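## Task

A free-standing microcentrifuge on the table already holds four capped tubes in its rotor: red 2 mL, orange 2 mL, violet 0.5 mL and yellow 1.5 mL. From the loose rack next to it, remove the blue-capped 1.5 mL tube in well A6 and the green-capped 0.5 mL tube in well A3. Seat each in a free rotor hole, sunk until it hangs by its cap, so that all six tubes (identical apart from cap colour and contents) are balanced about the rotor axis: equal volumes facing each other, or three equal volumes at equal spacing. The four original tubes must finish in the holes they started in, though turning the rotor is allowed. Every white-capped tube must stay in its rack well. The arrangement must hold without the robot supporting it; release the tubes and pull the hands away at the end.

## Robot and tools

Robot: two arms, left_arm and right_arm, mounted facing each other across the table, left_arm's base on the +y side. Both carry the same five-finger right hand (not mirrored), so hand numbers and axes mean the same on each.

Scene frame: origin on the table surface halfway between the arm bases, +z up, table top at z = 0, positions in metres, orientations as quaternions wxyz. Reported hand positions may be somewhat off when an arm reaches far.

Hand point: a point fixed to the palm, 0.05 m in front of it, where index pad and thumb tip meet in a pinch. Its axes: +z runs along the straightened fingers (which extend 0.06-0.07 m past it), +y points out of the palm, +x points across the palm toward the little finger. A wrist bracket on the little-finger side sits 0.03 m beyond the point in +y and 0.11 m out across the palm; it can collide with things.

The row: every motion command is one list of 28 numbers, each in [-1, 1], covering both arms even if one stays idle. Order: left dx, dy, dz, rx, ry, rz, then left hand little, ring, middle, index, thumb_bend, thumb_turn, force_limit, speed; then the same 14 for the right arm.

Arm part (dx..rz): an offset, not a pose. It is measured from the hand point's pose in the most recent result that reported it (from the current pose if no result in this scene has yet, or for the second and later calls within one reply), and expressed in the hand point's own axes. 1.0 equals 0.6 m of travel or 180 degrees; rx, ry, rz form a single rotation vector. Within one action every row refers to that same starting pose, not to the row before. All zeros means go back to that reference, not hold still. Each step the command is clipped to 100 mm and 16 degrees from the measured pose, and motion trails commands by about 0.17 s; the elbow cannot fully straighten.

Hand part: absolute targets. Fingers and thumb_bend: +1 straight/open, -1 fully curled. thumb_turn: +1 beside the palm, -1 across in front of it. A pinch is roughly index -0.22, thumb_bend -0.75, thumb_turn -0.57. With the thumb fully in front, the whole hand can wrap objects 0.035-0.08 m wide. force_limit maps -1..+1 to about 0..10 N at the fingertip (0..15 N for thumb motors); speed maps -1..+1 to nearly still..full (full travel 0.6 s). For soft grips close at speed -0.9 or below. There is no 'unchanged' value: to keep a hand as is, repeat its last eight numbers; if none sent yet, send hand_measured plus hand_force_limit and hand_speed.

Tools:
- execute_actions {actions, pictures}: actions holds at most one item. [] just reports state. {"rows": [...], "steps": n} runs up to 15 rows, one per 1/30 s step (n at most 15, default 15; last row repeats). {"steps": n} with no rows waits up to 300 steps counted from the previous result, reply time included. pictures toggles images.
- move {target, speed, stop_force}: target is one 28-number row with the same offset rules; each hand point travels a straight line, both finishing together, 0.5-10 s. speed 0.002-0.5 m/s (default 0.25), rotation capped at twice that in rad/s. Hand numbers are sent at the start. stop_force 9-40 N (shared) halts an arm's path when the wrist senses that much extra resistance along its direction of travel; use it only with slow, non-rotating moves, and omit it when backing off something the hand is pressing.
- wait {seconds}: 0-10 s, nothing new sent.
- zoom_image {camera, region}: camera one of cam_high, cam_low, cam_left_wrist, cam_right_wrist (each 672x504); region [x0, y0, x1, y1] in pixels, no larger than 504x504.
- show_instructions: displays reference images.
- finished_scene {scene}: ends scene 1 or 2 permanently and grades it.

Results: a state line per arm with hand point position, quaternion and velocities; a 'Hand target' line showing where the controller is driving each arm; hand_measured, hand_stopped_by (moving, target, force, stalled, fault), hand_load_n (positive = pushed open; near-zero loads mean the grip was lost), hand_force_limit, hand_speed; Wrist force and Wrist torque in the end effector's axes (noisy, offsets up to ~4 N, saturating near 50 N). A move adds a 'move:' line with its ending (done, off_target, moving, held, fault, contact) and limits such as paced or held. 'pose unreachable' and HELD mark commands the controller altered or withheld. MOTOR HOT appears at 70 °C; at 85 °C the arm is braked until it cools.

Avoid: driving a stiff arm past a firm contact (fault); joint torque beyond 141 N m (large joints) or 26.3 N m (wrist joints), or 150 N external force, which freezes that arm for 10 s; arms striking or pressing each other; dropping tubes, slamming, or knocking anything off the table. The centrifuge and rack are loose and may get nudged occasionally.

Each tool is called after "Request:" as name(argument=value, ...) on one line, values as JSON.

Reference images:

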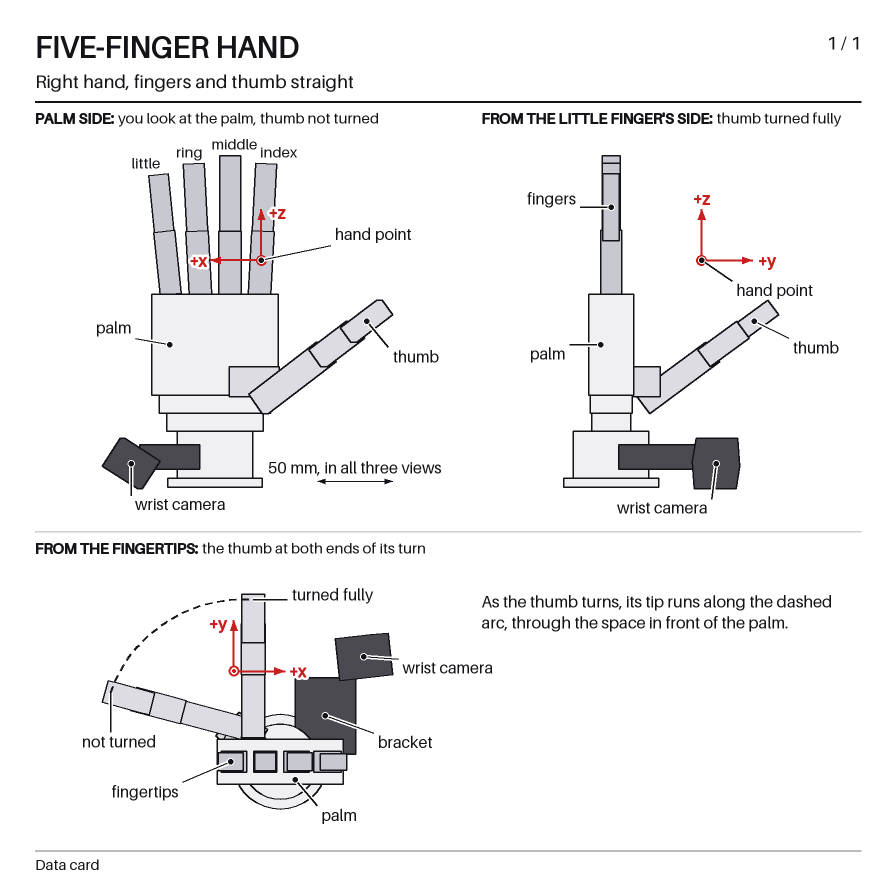

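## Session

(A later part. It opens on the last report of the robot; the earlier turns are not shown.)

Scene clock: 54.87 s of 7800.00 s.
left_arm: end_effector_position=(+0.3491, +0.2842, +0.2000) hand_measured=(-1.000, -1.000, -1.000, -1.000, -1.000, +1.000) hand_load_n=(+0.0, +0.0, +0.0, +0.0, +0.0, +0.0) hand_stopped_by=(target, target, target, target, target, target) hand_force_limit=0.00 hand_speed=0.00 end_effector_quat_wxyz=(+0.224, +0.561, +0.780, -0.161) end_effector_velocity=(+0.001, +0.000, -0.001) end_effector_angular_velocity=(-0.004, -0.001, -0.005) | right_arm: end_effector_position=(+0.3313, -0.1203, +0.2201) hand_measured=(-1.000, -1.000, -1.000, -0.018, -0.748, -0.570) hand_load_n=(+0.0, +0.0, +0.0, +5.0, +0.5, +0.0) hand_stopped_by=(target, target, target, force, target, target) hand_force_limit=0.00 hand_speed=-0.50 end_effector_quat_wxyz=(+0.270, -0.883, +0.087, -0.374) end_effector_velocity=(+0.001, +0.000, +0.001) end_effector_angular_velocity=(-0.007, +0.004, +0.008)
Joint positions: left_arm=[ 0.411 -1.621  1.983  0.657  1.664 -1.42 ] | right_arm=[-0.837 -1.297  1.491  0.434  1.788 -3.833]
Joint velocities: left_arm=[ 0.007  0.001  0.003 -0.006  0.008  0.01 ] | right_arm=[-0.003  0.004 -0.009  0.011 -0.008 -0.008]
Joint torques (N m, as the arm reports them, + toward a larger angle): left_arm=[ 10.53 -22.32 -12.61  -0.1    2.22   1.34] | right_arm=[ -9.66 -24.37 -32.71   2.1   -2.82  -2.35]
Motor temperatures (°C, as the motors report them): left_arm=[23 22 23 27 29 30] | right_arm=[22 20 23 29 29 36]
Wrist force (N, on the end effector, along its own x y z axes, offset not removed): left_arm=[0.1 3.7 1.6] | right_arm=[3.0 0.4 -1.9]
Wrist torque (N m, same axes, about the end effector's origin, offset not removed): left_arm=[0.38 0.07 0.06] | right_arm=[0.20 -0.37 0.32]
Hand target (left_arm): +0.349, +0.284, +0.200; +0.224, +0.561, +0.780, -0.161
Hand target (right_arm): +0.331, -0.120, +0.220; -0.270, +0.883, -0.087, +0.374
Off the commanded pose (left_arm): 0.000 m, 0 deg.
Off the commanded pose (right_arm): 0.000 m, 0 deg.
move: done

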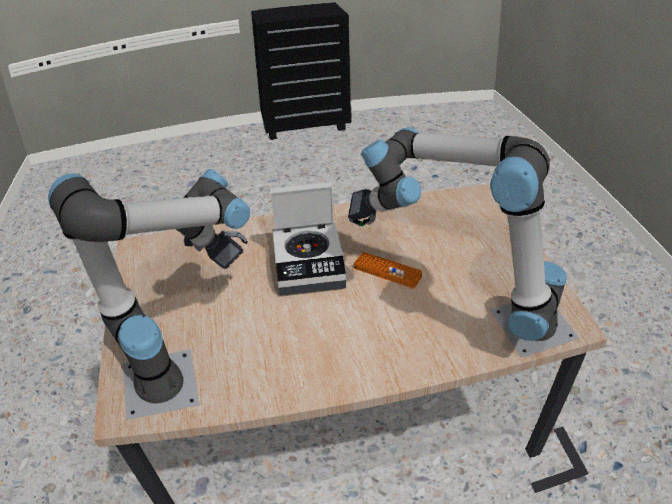

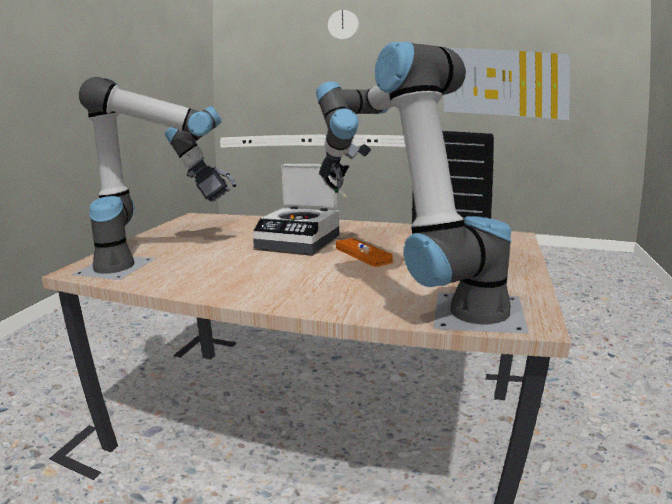

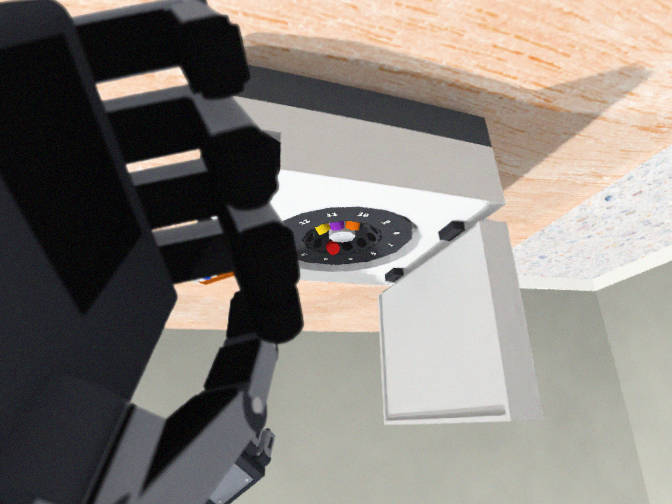

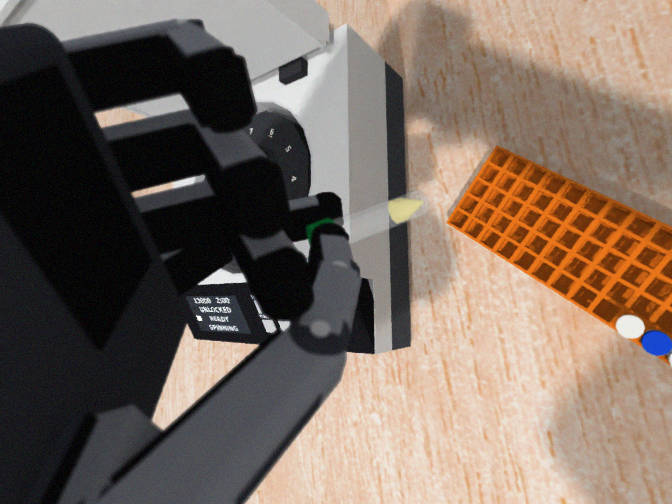

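Request:
move(target=[0,0,0,0,0,0,-1,-1,-1,-1,-1,1,0,0, -0.095,-0.163,0.297,0,0,0,-1,-1,-1,-0.3,-0.75,-0.57,0.0,-0.5], speed=0.12, stop_force=12)

Request:
zoom_image(camera="cam_right_wrist", region=[330, 100, 560, 310])

Request:
zoom_image(camera="cam_left_wrist", region=[295, 200, 425, 310])

Scene clock: 59.07 s of 7800.00 s.
left_arm: end_effector_position=(+0.3491, +0.2842, +0.2000) hand_measured=(-1.000, -1.000, -1.000, -1.000, -1.000, +1.000) hand_load_n=(+0.0, +0.0, +0.0, +0.0, +0.0, +0.0) hand_stopped_by=(target, target, target, target, target, target) hand_force_limit=0.00 hand_speed=0.00 end_effector_quat_wxyz=(+0.224, +0.561, +0.780, -0.161) end_effector_velocity=(+0.000, +0.000, +0.000) end_effector_angular_velocity=(-0.001, +0.000, +0.002) | right_arm: end_effector_position=(+0.4125, +0.0552, +0.1359) hand_measured=(-1.000, -1.000, -1.000, -0.018, -0.748, -0.570) hand_load_n=(+0.0, +0.0, +0.0, +5.0, +0.5, +0.0) hand_stopped_by=(target, target, target, force, target, target) hand_force_limit=0.00 hand_speed=-0.50 end_effector_quat_wxyz=(+0.271, -0.883, +0.087, -0.374) end_effector_velocity=(+0.001, +0.002, -0.000) end_effector_angular_velocity=(-0.002, +0.001, -0.002)
Joint positions: left_arm=[ 0.411 -1.621  1.983  0.657  1.664 -1.42 ] | right_arm=[-0.734 -0.752  0.86   0.536  1.871 -3.769]
Joint velocities: left_arm=[ 0.     0.    -0.    -0.001 -0.    -0.002] | right_arm=[ 0.001  0.009 -0.017  0.009  0.002  0.001]
Joint torques (N m, as the arm reports them, + toward a larger angle): left_arm=[-12.24 -20.53 -25.82   2.56  -1.89  -1.7 ] | right_arm=[  6.01 -43.01 -35.26   2.63   2.72   2.14]
Motor temperatures (°C, as the motors report them): left_arm=[23 22 23 27 29 30] | right_arm=[22 20 23 29 29 36]
Wrist force (N, on the end effector, along its own x y z axes, offset not removed): left_arm=[0.7 4.3 0.2] | right_arm=[3.5 0.7 0.5]
Wrist torque (N m, same axes, about the end effector's origin, offset not removed): left_arm=[0.64 -0.08 0.06] | right_arm=[0.00 -0.68 0.41]
Hand target (left_arm): +0.349, +0.284, +0.200; +0.224, +0.561, +0.780, -0.161
Hand target (right_arm): +0.413, +0.055, +0.136; -0.270, +0.883, -0.087, +0.374
Off the commanded pose (left_arm): 0.000 m, 0 deg.
Off the commanded pose (right_arm): 0.000 m, 0 deg.
move: done

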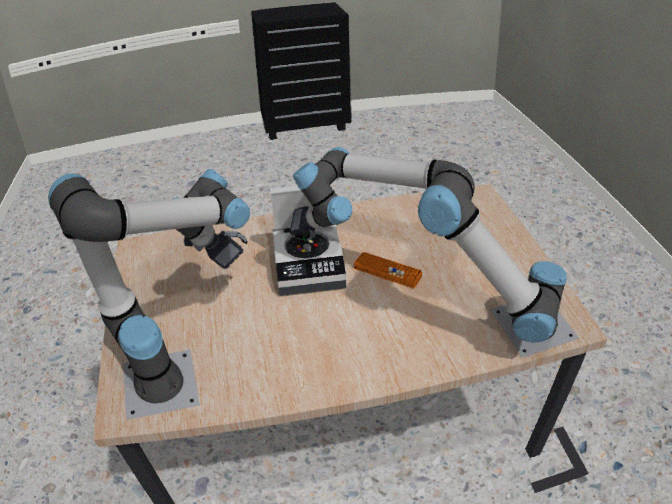

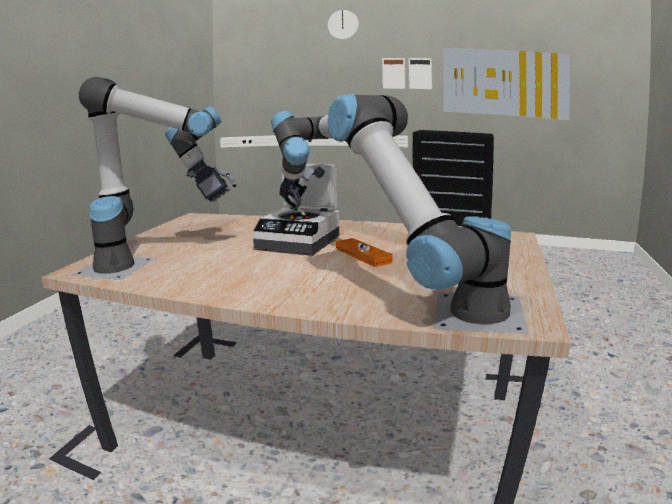

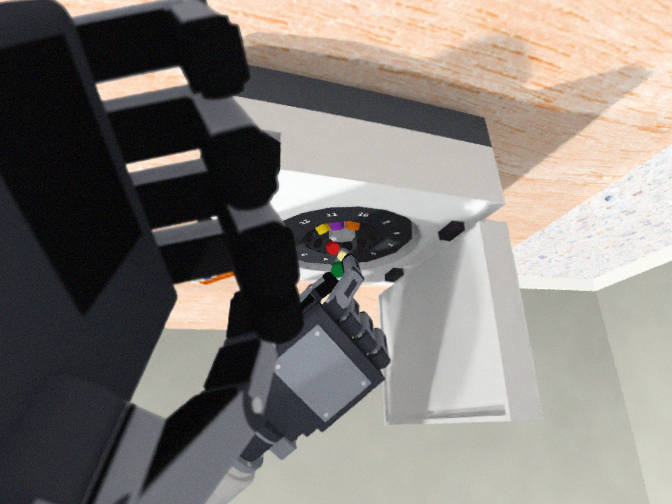

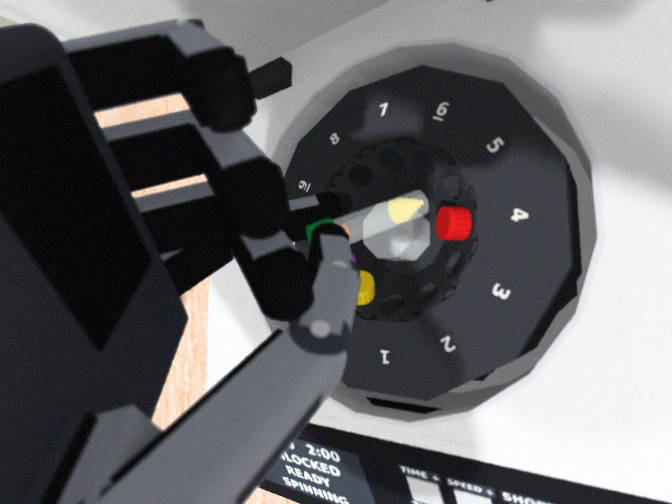

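Region (330, 100, 560, 310) of cam_right_wrist's 672x504 image, scaled by 2.191, with more detail than that image has; it fills the top 460 rows of this view, and the rest is white.

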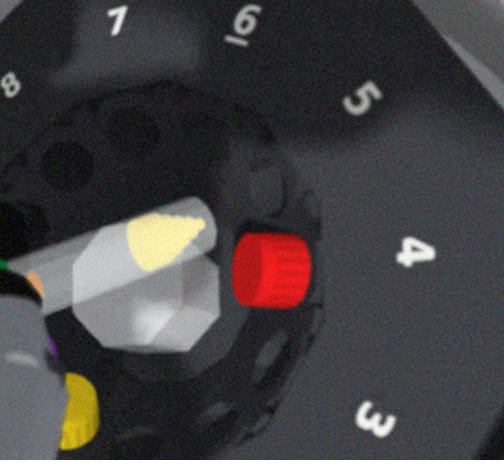

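Region (295, 200, 425, 310) of cam_left_wrist's 672x504 image, scaled by 3.877, with more detail than that image has; it fills the top 426 rows of this view, and the rest is white.

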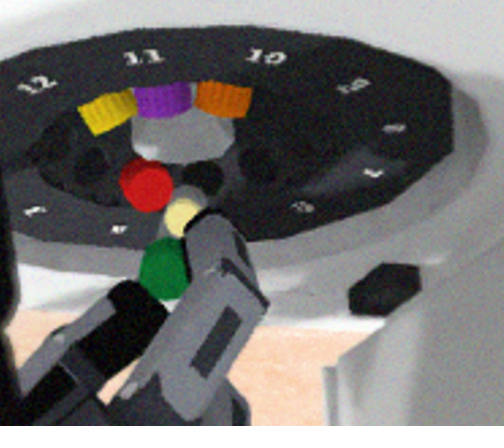

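Request:
move(target=[0,0,0,0,0,0,-1,-1,-1,-1,-1,1,0,0, 0.0005,0.0158,0.0104,0,0,0,-1,-1,-1,-0.3,-0.75,-0.57,0.0,-0.5], speed=0.02)

Request:
zoom_image(camera="cam_right_wrist", region=[350, 140, 500, 280])

Request:
zoom_image(camera="cam_left_wrist", region=[310, 215, 390, 285])

Scene clock: 62.67 s of 7800.00 s.
left_arm: end_effector_position=(+0.3491, +0.2842, +0.2000) hand_measured=(-1.000, -1.000, -1.000, -1.000, -1.000, +1.000) hand_load_n=(+0.0, +0.0, +0.0, +0.0, +0.0, +0.0) hand_stopped_by=(target, target, target, target, target, target) hand_force_limit=0.00 hand_speed=0.00 end_effector_quat_wxyz=(+0.224, +0.561, +0.780, -0.161) end_effector_velocity=(+0.001, -0.000, +0.001) end_effector_angular_velocity=(-0.001, -0.002, +0.000) | right_arm: end_effector_position=(+0.4175, +0.0498, +0.1275) hand_measured=(-1.000, -1.000, -1.000, -0.018, -0.748, -0.570) hand_load_n=(+0.0, +0.0, +0.0, +5.0, +0.5, +0.0) hand_stopped_by=(target, target, target, force, target, target) hand_force_limit=0.00 hand_speed=-0.50 end_effector_quat_wxyz=(+0.271, -0.883, +0.087, -0.374) end_effector_velocity=(+0.001, -0.001, -0.001) end_effector_angular_velocity=(+0.000, -0.000, +0.000)
Joint positions: left_arm=[ 0.411 -1.621  1.983  0.657  1.664 -1.42 ] | right_arm=[-0.745 -0.758  0.891  0.509  1.862 -3.777]
Joint velocities: left_arm=[ 0.001 -0.    -0.001 -0.001 -0.     0.001] | right_arm=[-0.002 -0.001  0.006 -0.005 -0.002 -0.001]
Joint torques (N m, as the arm reports them, + toward a larger angle): left_arm=[-12.03 -19.58 -26.41   2.24  -1.72  -1.48] | right_arm=[ -9.05 -55.31  -8.76  -1.82  -2.49  -2.31]
Motor temperatures (°C, as the motors report them): left_arm=[23 22 23 27 29 30] | right_arm=[22 20 23 29 29 36]
Wrist force (N, on the end effector, along its own x y z axes, offset not removed): left_arm=[-0.1 2.2 1.5] | right_arm=[2.7 2.2 -2.3]
Wrist torque (N m, same axes, about the end effector's origin, offset not removed): left_arm=[0.19 -0.04 -0.05] | right_arm=[0.36 -0.39 0.50]
Hand target (left_arm): +0.349, +0.284, +0.200; +0.224, +0.561, +0.780, -0.161
Hand target (right_arm): +0.418, +0.050, +0.127; -0.271, +0.883, -0.087, +0.374
Off the commanded pose (left_arm): 0.000 m, 0 deg.
Off the commanded pose (right_arm): 0.000 m, 0 deg.
move: done

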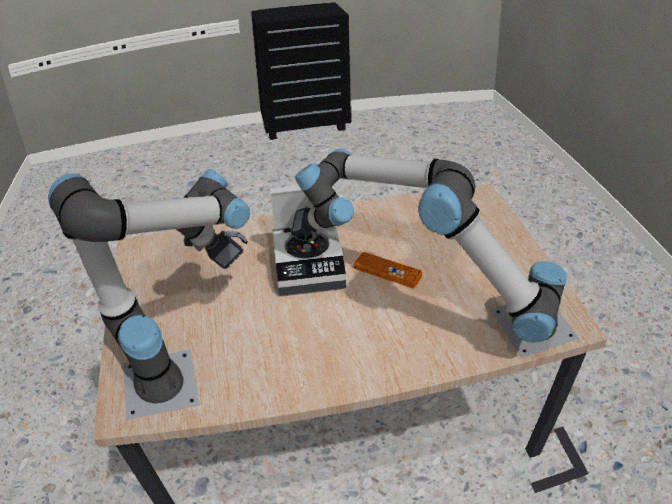

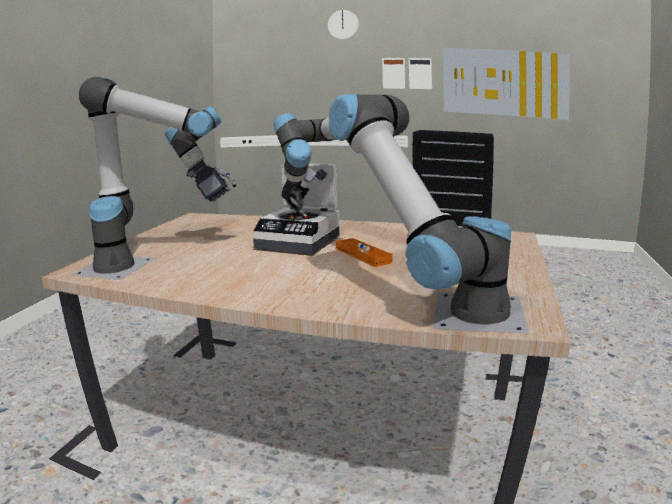

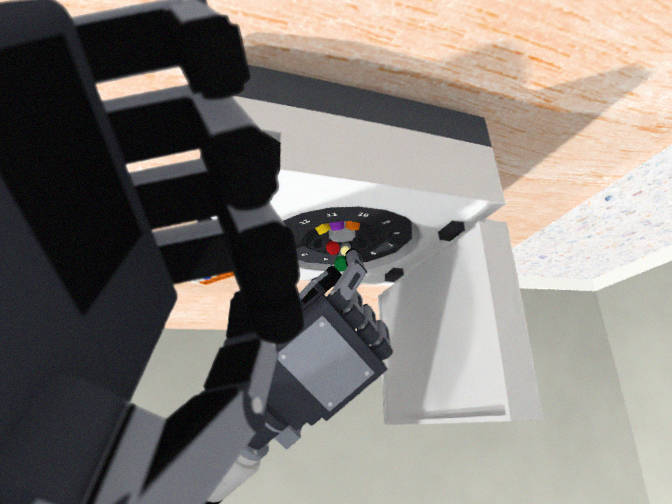

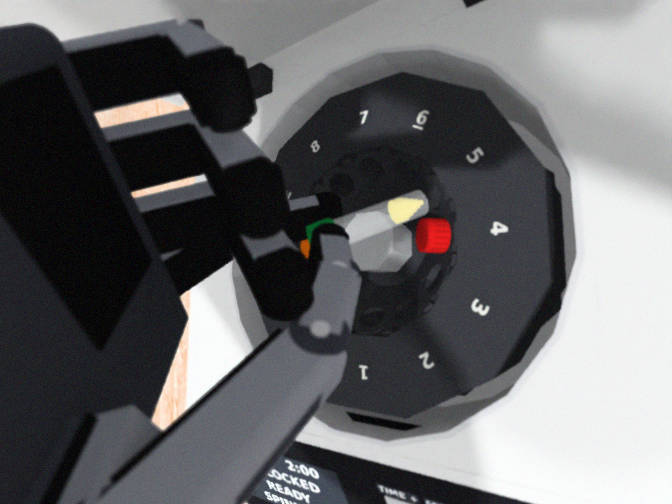

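Region (350, 140, 500, 280) of cam_right_wrist's 672x504 image, scaled by 3.360, with more detail than that image has; it fills the top 470 rows of this view, and the rest is white.

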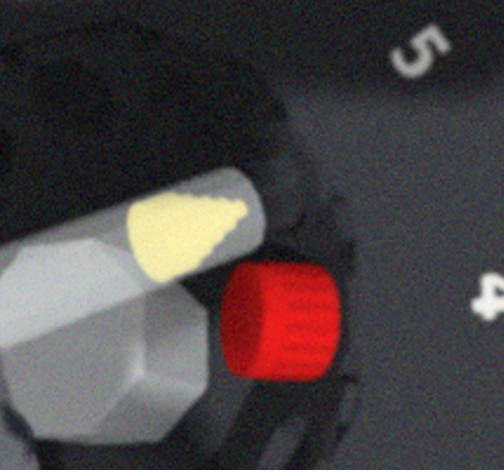

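Region (310, 215, 390, 285) of cam_left_wrist's 672x504 image, scaled by 6.300, with more detail than that image has; it fills the top 441 rows of this view, and the rest is white.

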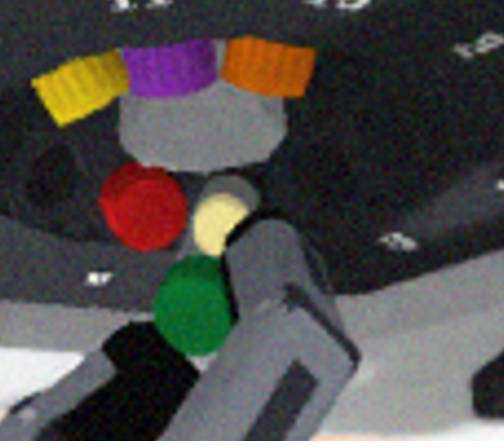

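Request:
move(target=[0,0,0,0,0,0,-1,-1,-1,-1,-1,1,0,0, 0.0006,0.0188,0.0075,0,0,0,-1,-1,-1,-0.3,-0.75,-0.57,0.0,-0.5], speed=0.008)

Request:
zoom_image(camera="cam_right_wrist", region=[300, 140, 480, 290])

Request:
zoom_image(camera="cam_left_wrist", region=[310, 215, 390, 285])

Scene clock: 65.40 s of 7800.00 s.
left_arm: end_effector_position=(+0.3491, +0.2842, +0.2000) hand_measured=(-1.000, -1.000, -1.000, -1.000, -1.000, +1.000) hand_load_n=(+0.0, +0.0, +0.0, +0.0, +0.0, +0.0) hand_stopped_by=(target, target, target, target, target, target) hand_force_limit=0.00 hand_speed=0.00 end_effector_quat_wxyz=(+0.224, +0.561, +0.780, -0.161) end_effector_velocity=(-0.000, -0.000, +0.001) end_effector_angular_velocity=(-0.000, -0.001, -0.002) | right_arm: end_effector_position=(+0.4214, +0.0422, +0.1191) hand_measured=(-1.000, -1.000, -1.000, -0.018, -0.748, -0.570) hand_load_n=(+0.0, +0.0, +0.0, +5.0, +0.5, +0.0) hand_stopped_by=(target, target, target, force, target, target) hand_force_limit=0.00 hand_speed=-0.50 end_effector_quat_wxyz=(+0.271, -0.883, +0.087, -0.374) end_effector_velocity=(+0.001, -0.001, -0.000) end_effector_angular_velocity=(+0.001, -0.001, +0.000)
Joint positions: left_arm=[ 0.411 -1.621  1.983  0.657  1.664 -1.42 ] | right_arm=[-0.757 -0.769  0.933  0.476  1.852 -3.784]
Joint velocities: left_arm=[-0.001 -0.001 -0.     0.    -0.     0.001] | right_arm=[-0.001 -0.002  0.004 -0.004 -0.001 -0.001]
Joint torques (N m, as the arm reports them, + toward a larger angle): left_arm=[-11.92 -20.67 -26.9    2.31  -1.67  -1.56] | right_arm=[ -9.14 -54.65  -9.03  -1.66  -2.56  -2.41]
Motor temperatures (°C, as the motors report them): left_arm=[23 22 23 27 29 30] | right_arm=[22 20 23 29 29 36]
Wrist force (N, on the end effector, along its own x y z axes, offset not removed): left_arm=[1.3 2.3 1.6] | right_arm=[0.6 3.9 -3.1]
Wrist torque (N m, same axes, about the end effector's origin, offset not removed): left_arm=[0.31 -0.33 0.16] | right_arm=[0.85 0.05 0.17]
Hand target (left_arm): +0.349, +0.284, +0.200; +0.224, +0.561, +0.780, -0.161
Hand target (right_arm): +0.421, +0.042, +0.119; -0.271, +0.883, -0.087, +0.374
Off the commanded pose (left_arm): 0.000 m, 0 deg.
Off the commanded pose (right_arm): 0.000 m, 0 deg.
move: done

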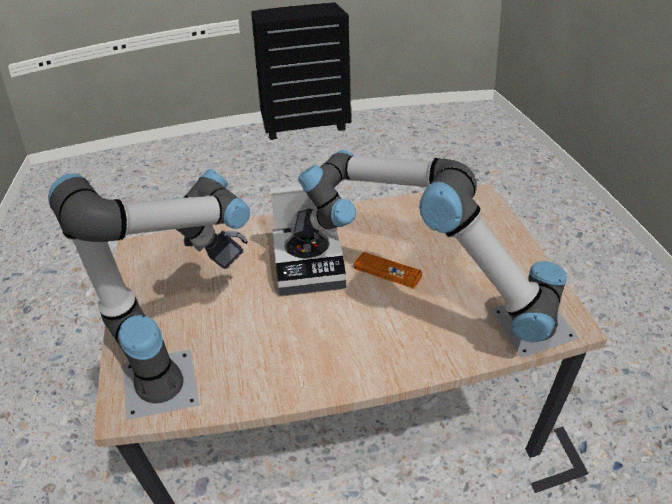

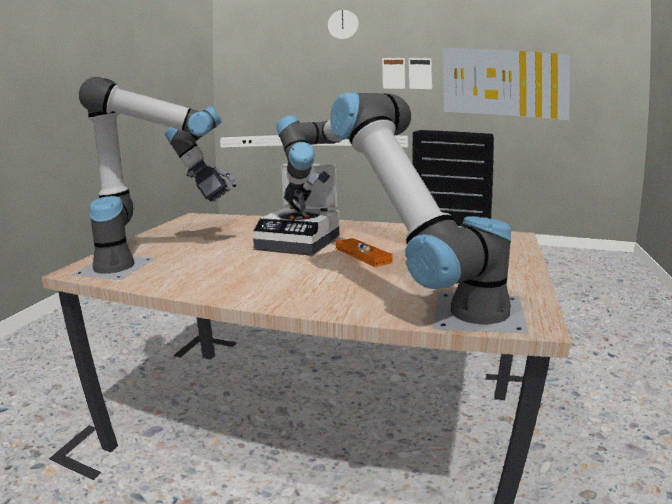

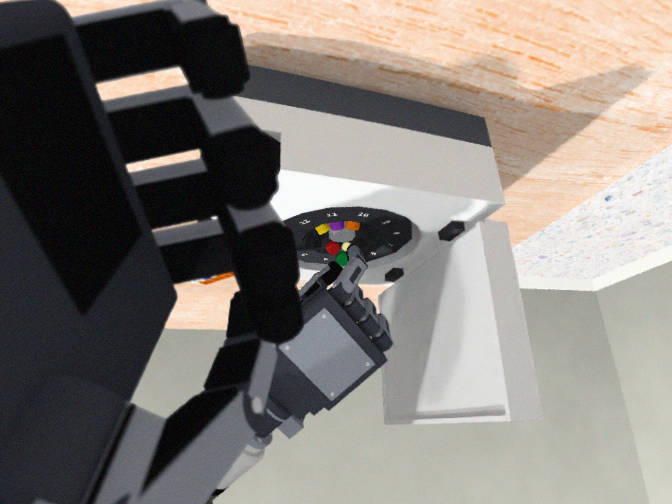

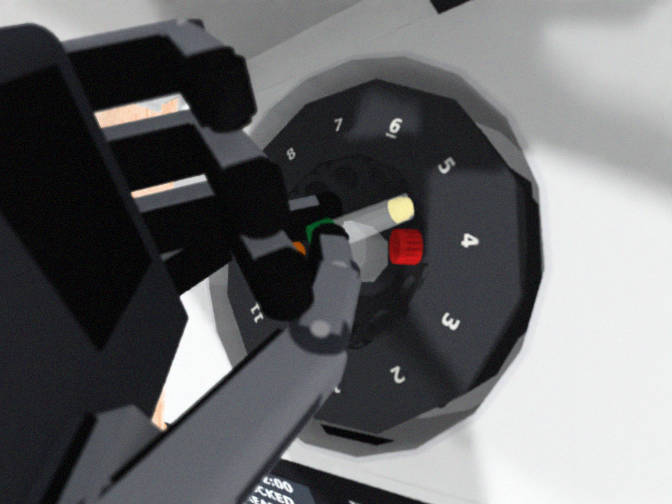

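Region (300, 140, 480, 290) of cam_right_wrist's 672x504 image, scaled by 2.800, with more detail than that image has.

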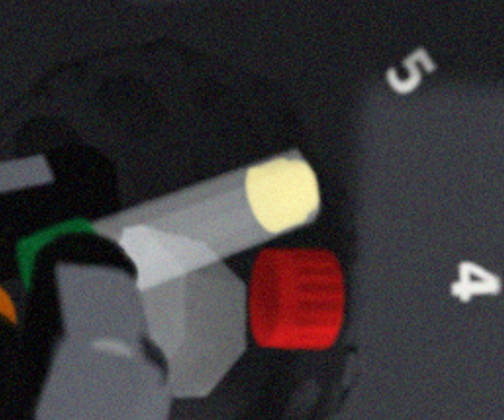

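Region (310, 215, 390, 285) of cam_left_wrist's 672x504 image, scaled by 6.300, with more detail than that image has; it fills the top 441 rows of this view, and the rest is white.

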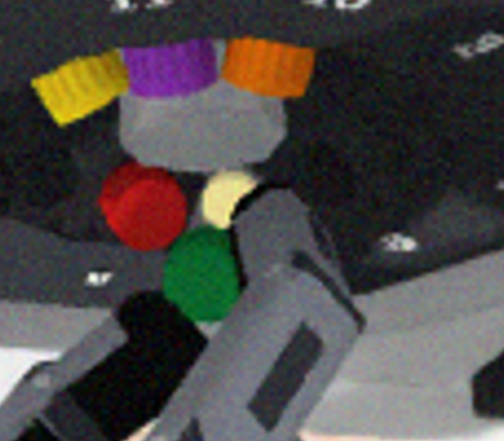

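Request:
move(target=[0,0,0,0,0,0,-1,-1,-1,-1,-1,1,0,0, 0,0.0157,0.0057,0,0,0,-1,-1,-1,-0.3,-0.75,-0.57,0.0,-0.5], speed=0.01)

Request:
move(target=[0,0,0,0,0,0,-1,-1,-1,-1,-1,1,0,0, 0,0,-0.004,0,0,0,-1,-1,-1,0.1,-0.75,-0.57,0.0,-0.5], speed=0.004)

Request:
zoom_image(camera="cam_right_wrist", region=[300, 140, 480, 290])

Scene clock: 67.97 s of 7800.00 s.
left_arm: end_effector_position=(+0.3491, +0.2842, +0.2000) hand_measured=(-1.000, -1.000, -1.000, -1.000, -1.000, +1.000) hand_load_n=(+0.0, +0.0, +0.0, +0.0, +0.0, +0.0) hand_stopped_by=(target, target, target, target, target, target) hand_force_limit=0.00 hand_speed=0.00 end_effector_quat_wxyz=(+0.224, +0.561, +0.780, -0.161) end_effector_velocity=(+0.000, -0.000, -0.000) end_effector_angular_velocity=(+0.001, +0.000, +0.000) | right_arm: end_effector_position=(+0.4242, +0.0358, +0.1121) hand_measured=(-1.000, -1.000, -1.000, -0.018, -0.748, -0.570) hand_load_n=(+0.0, +0.0, +0.0, +5.0, +0.5, +0.0) hand_stopped_by=(target, target, target, force, target, target) hand_force_limit=0.00 hand_speed=-0.50 end_effector_quat_wxyz=(+0.270, -0.883, +0.087, -0.374) end_effector_velocity=(+0.000, -0.001, -0.002) end_effector_angular_velocity=(+0.000, +0.000, +0.001)
Joint positions: left_arm=[ 0.411 -1.621  1.983  0.657  1.664 -1.42 ] | right_arm=[-0.767 -0.779  0.967  0.449  1.844 -3.79 ]
Joint velocities: left_arm=[-0.     0.001 -0.    -0.    -0.    -0.   ] | right_arm=[-0.002 -0.002  0.008 -0.006 -0.003 -0.001]
Joint torques (N m, as the arm reports them, + toward a larger angle): left_arm=[-11.61 -20.19 -25.72   2.28  -1.95  -1.65] | right_arm=[ -8.18 -53.35  -7.85  -2.05  -2.51  -2.73]
Motor temperatures (°C, as the motors report them): left_arm=[23 22 23 27 29 30] | right_arm=[22 20 23 29 29 36]
Wrist force (N, on the end effector, along its own x y z axes, offset not removed): left_arm=[1.4 1.9 3.6] | right_arm=[1.9 4.9 -1.4]
Wrist torque (N m, same axes, about the end effector's origin, offset not removed): left_arm=[0.08 -0.37 0.06] | right_arm=[0.71 -0.43 0.41]
Hand target (left_arm): +0.349, +0.284, +0.200; +0.224, +0.561, +0.780, -0.161
Hand target (right_arm): +0.424, +0.036, +0.112; -0.270, +0.883, -0.087, +0.374
Off the commanded pose (left_arm): 0.000 m, 0 deg.
Off the commanded pose (right_arm): 0.000 m, 0 deg.
move: done

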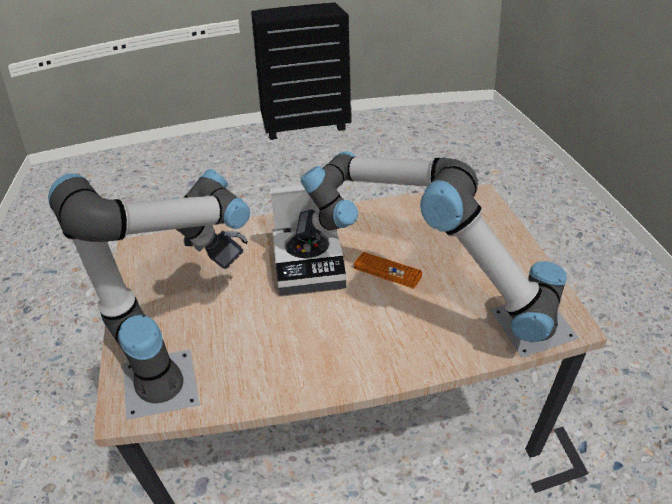

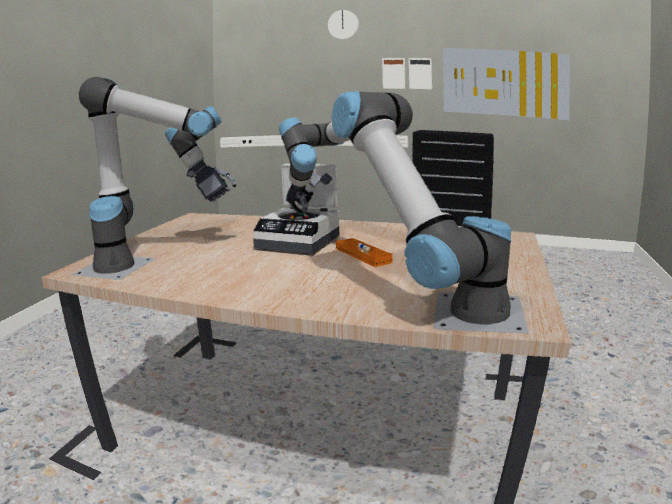

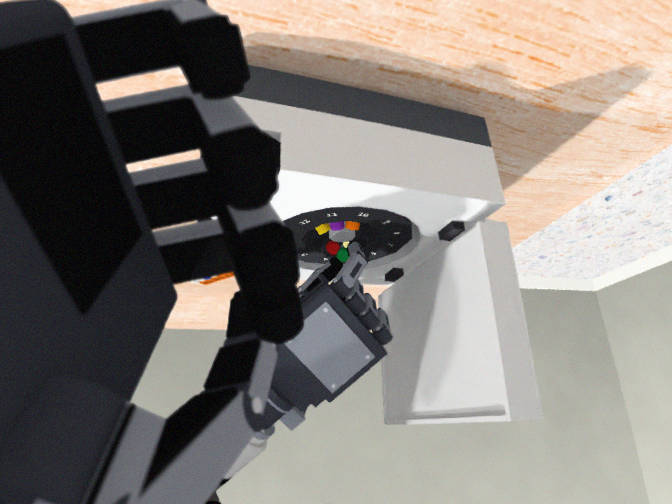

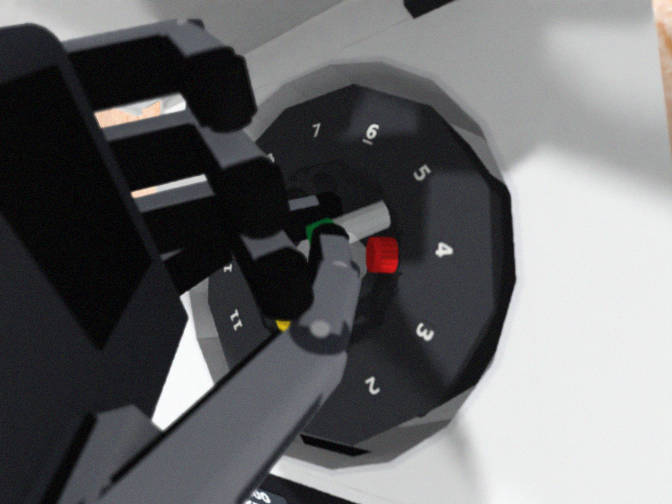

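Scene clock: 68.80 s of 7800.00 s.
left_arm: end_effector_position=(+0.3491, +0.2842, +0.2000) hand_measured=(-1.000, -1.000, -1.000, -1.000, -1.000, +1.000) hand_load_n=(+0.0, +0.0, +0.0, +0.0, +0.0, +0.0) hand_stopped_by=(target, target, target, target, target, target) hand_force_limit=0.00 hand_speed=0.00 end_effector_quat_wxyz=(+0.224, +0.561, +0.780, -0.161) end_effector_velocity=(-0.000, -0.000, +0.000) end_effector_angular_velocity=(-0.000, -0.000, -0.001) | right_arm: end_effector_position=(+0.4226, +0.0349, +0.1135) hand_measured=(-1.000, -1.000, -1.000, +0.100, -0.748, -0.570) hand_load_n=(+0.0, +0.0, +0.0, +0.0, +0.0, +0.0) hand_stopped_by=(target, target, target, target, target, target) hand_force_limit=0.00 hand_speed=-0.50 end_effector_quat_wxyz=(+0.270, -0.883, +0.087, -0.374) end_effector_velocity=(-0.001, -0.001, -0.000) end_effector_angular_velocity=(-0.001, +0.000, -0.001)
Joint positions: left_arm=[ 0.411 -1.621  1.983  0.657  1.664 -1.42 ] | right_arm=[-0.766 -0.784  0.973  0.449  1.845 -3.79 ]
Joint velocities: left_arm=[-0.  0. -0.  0.  0.  0.] | right_arm=[ 0.001 -0.002  0.003 -0.     0.001  0.   ]
Joint torques (N m, as the arm reports them, + toward a larger angle): left_arm=[-11.98 -20.96 -26.09   2.25  -1.56  -1.63] | right_arm=[  6.56 -53.03  -8.27  -2.1    2.63   2.38]
Motor temperatures (°C, as the motors report them): left_arm=[23 22 23 27 29 30] | right_arm=[22 20 23 29 29 36]
Wrist force (N, on the end effector, along its own x y z axes, offset not removed): left_arm=[3.0 2.0 2.2] | right_arm=[2.5 1.3 0.9]
Wrist torque (N m, same axes, about the end effector's origin, offset not removed): left_arm=[0.08 -0.59 0.25] | right_arm=[0.13 -0.47 0.36]
Hand target (left_arm): +0.349, +0.284, +0.200; +0.224, +0.561, +0.780, -0.161
Hand target (right_arm): +0.423, +0.035, +0.114; -0.270, +0.883, -0.087, +0.374
Off the commanded pose (left_arm): 0.000 m, 0 deg.
Off the commanded pose (right_arm): 0.000 m, 0 deg.
move: done

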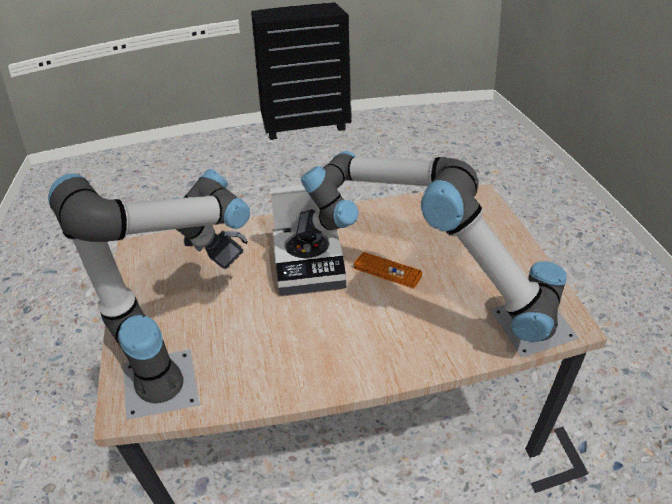

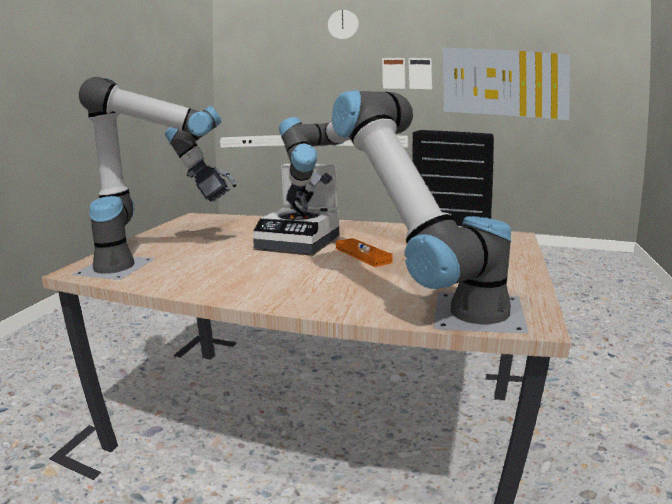

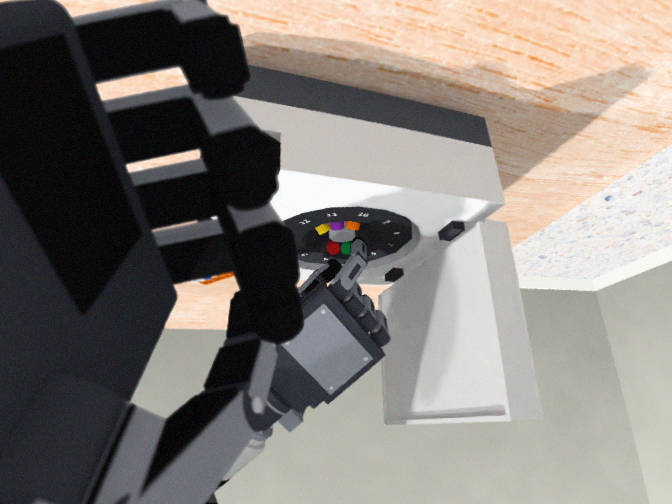

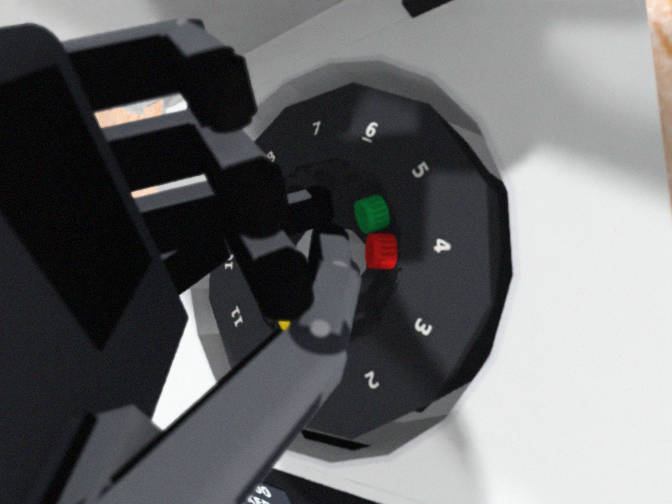

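Region (300, 140, 480, 290) of cam_right_wrist's 672x504 image, scaled by 2.800, with more detail than that image has.

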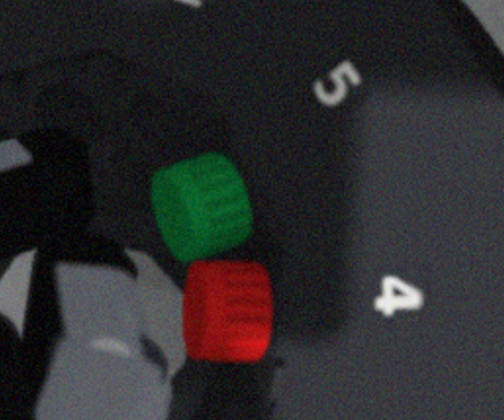

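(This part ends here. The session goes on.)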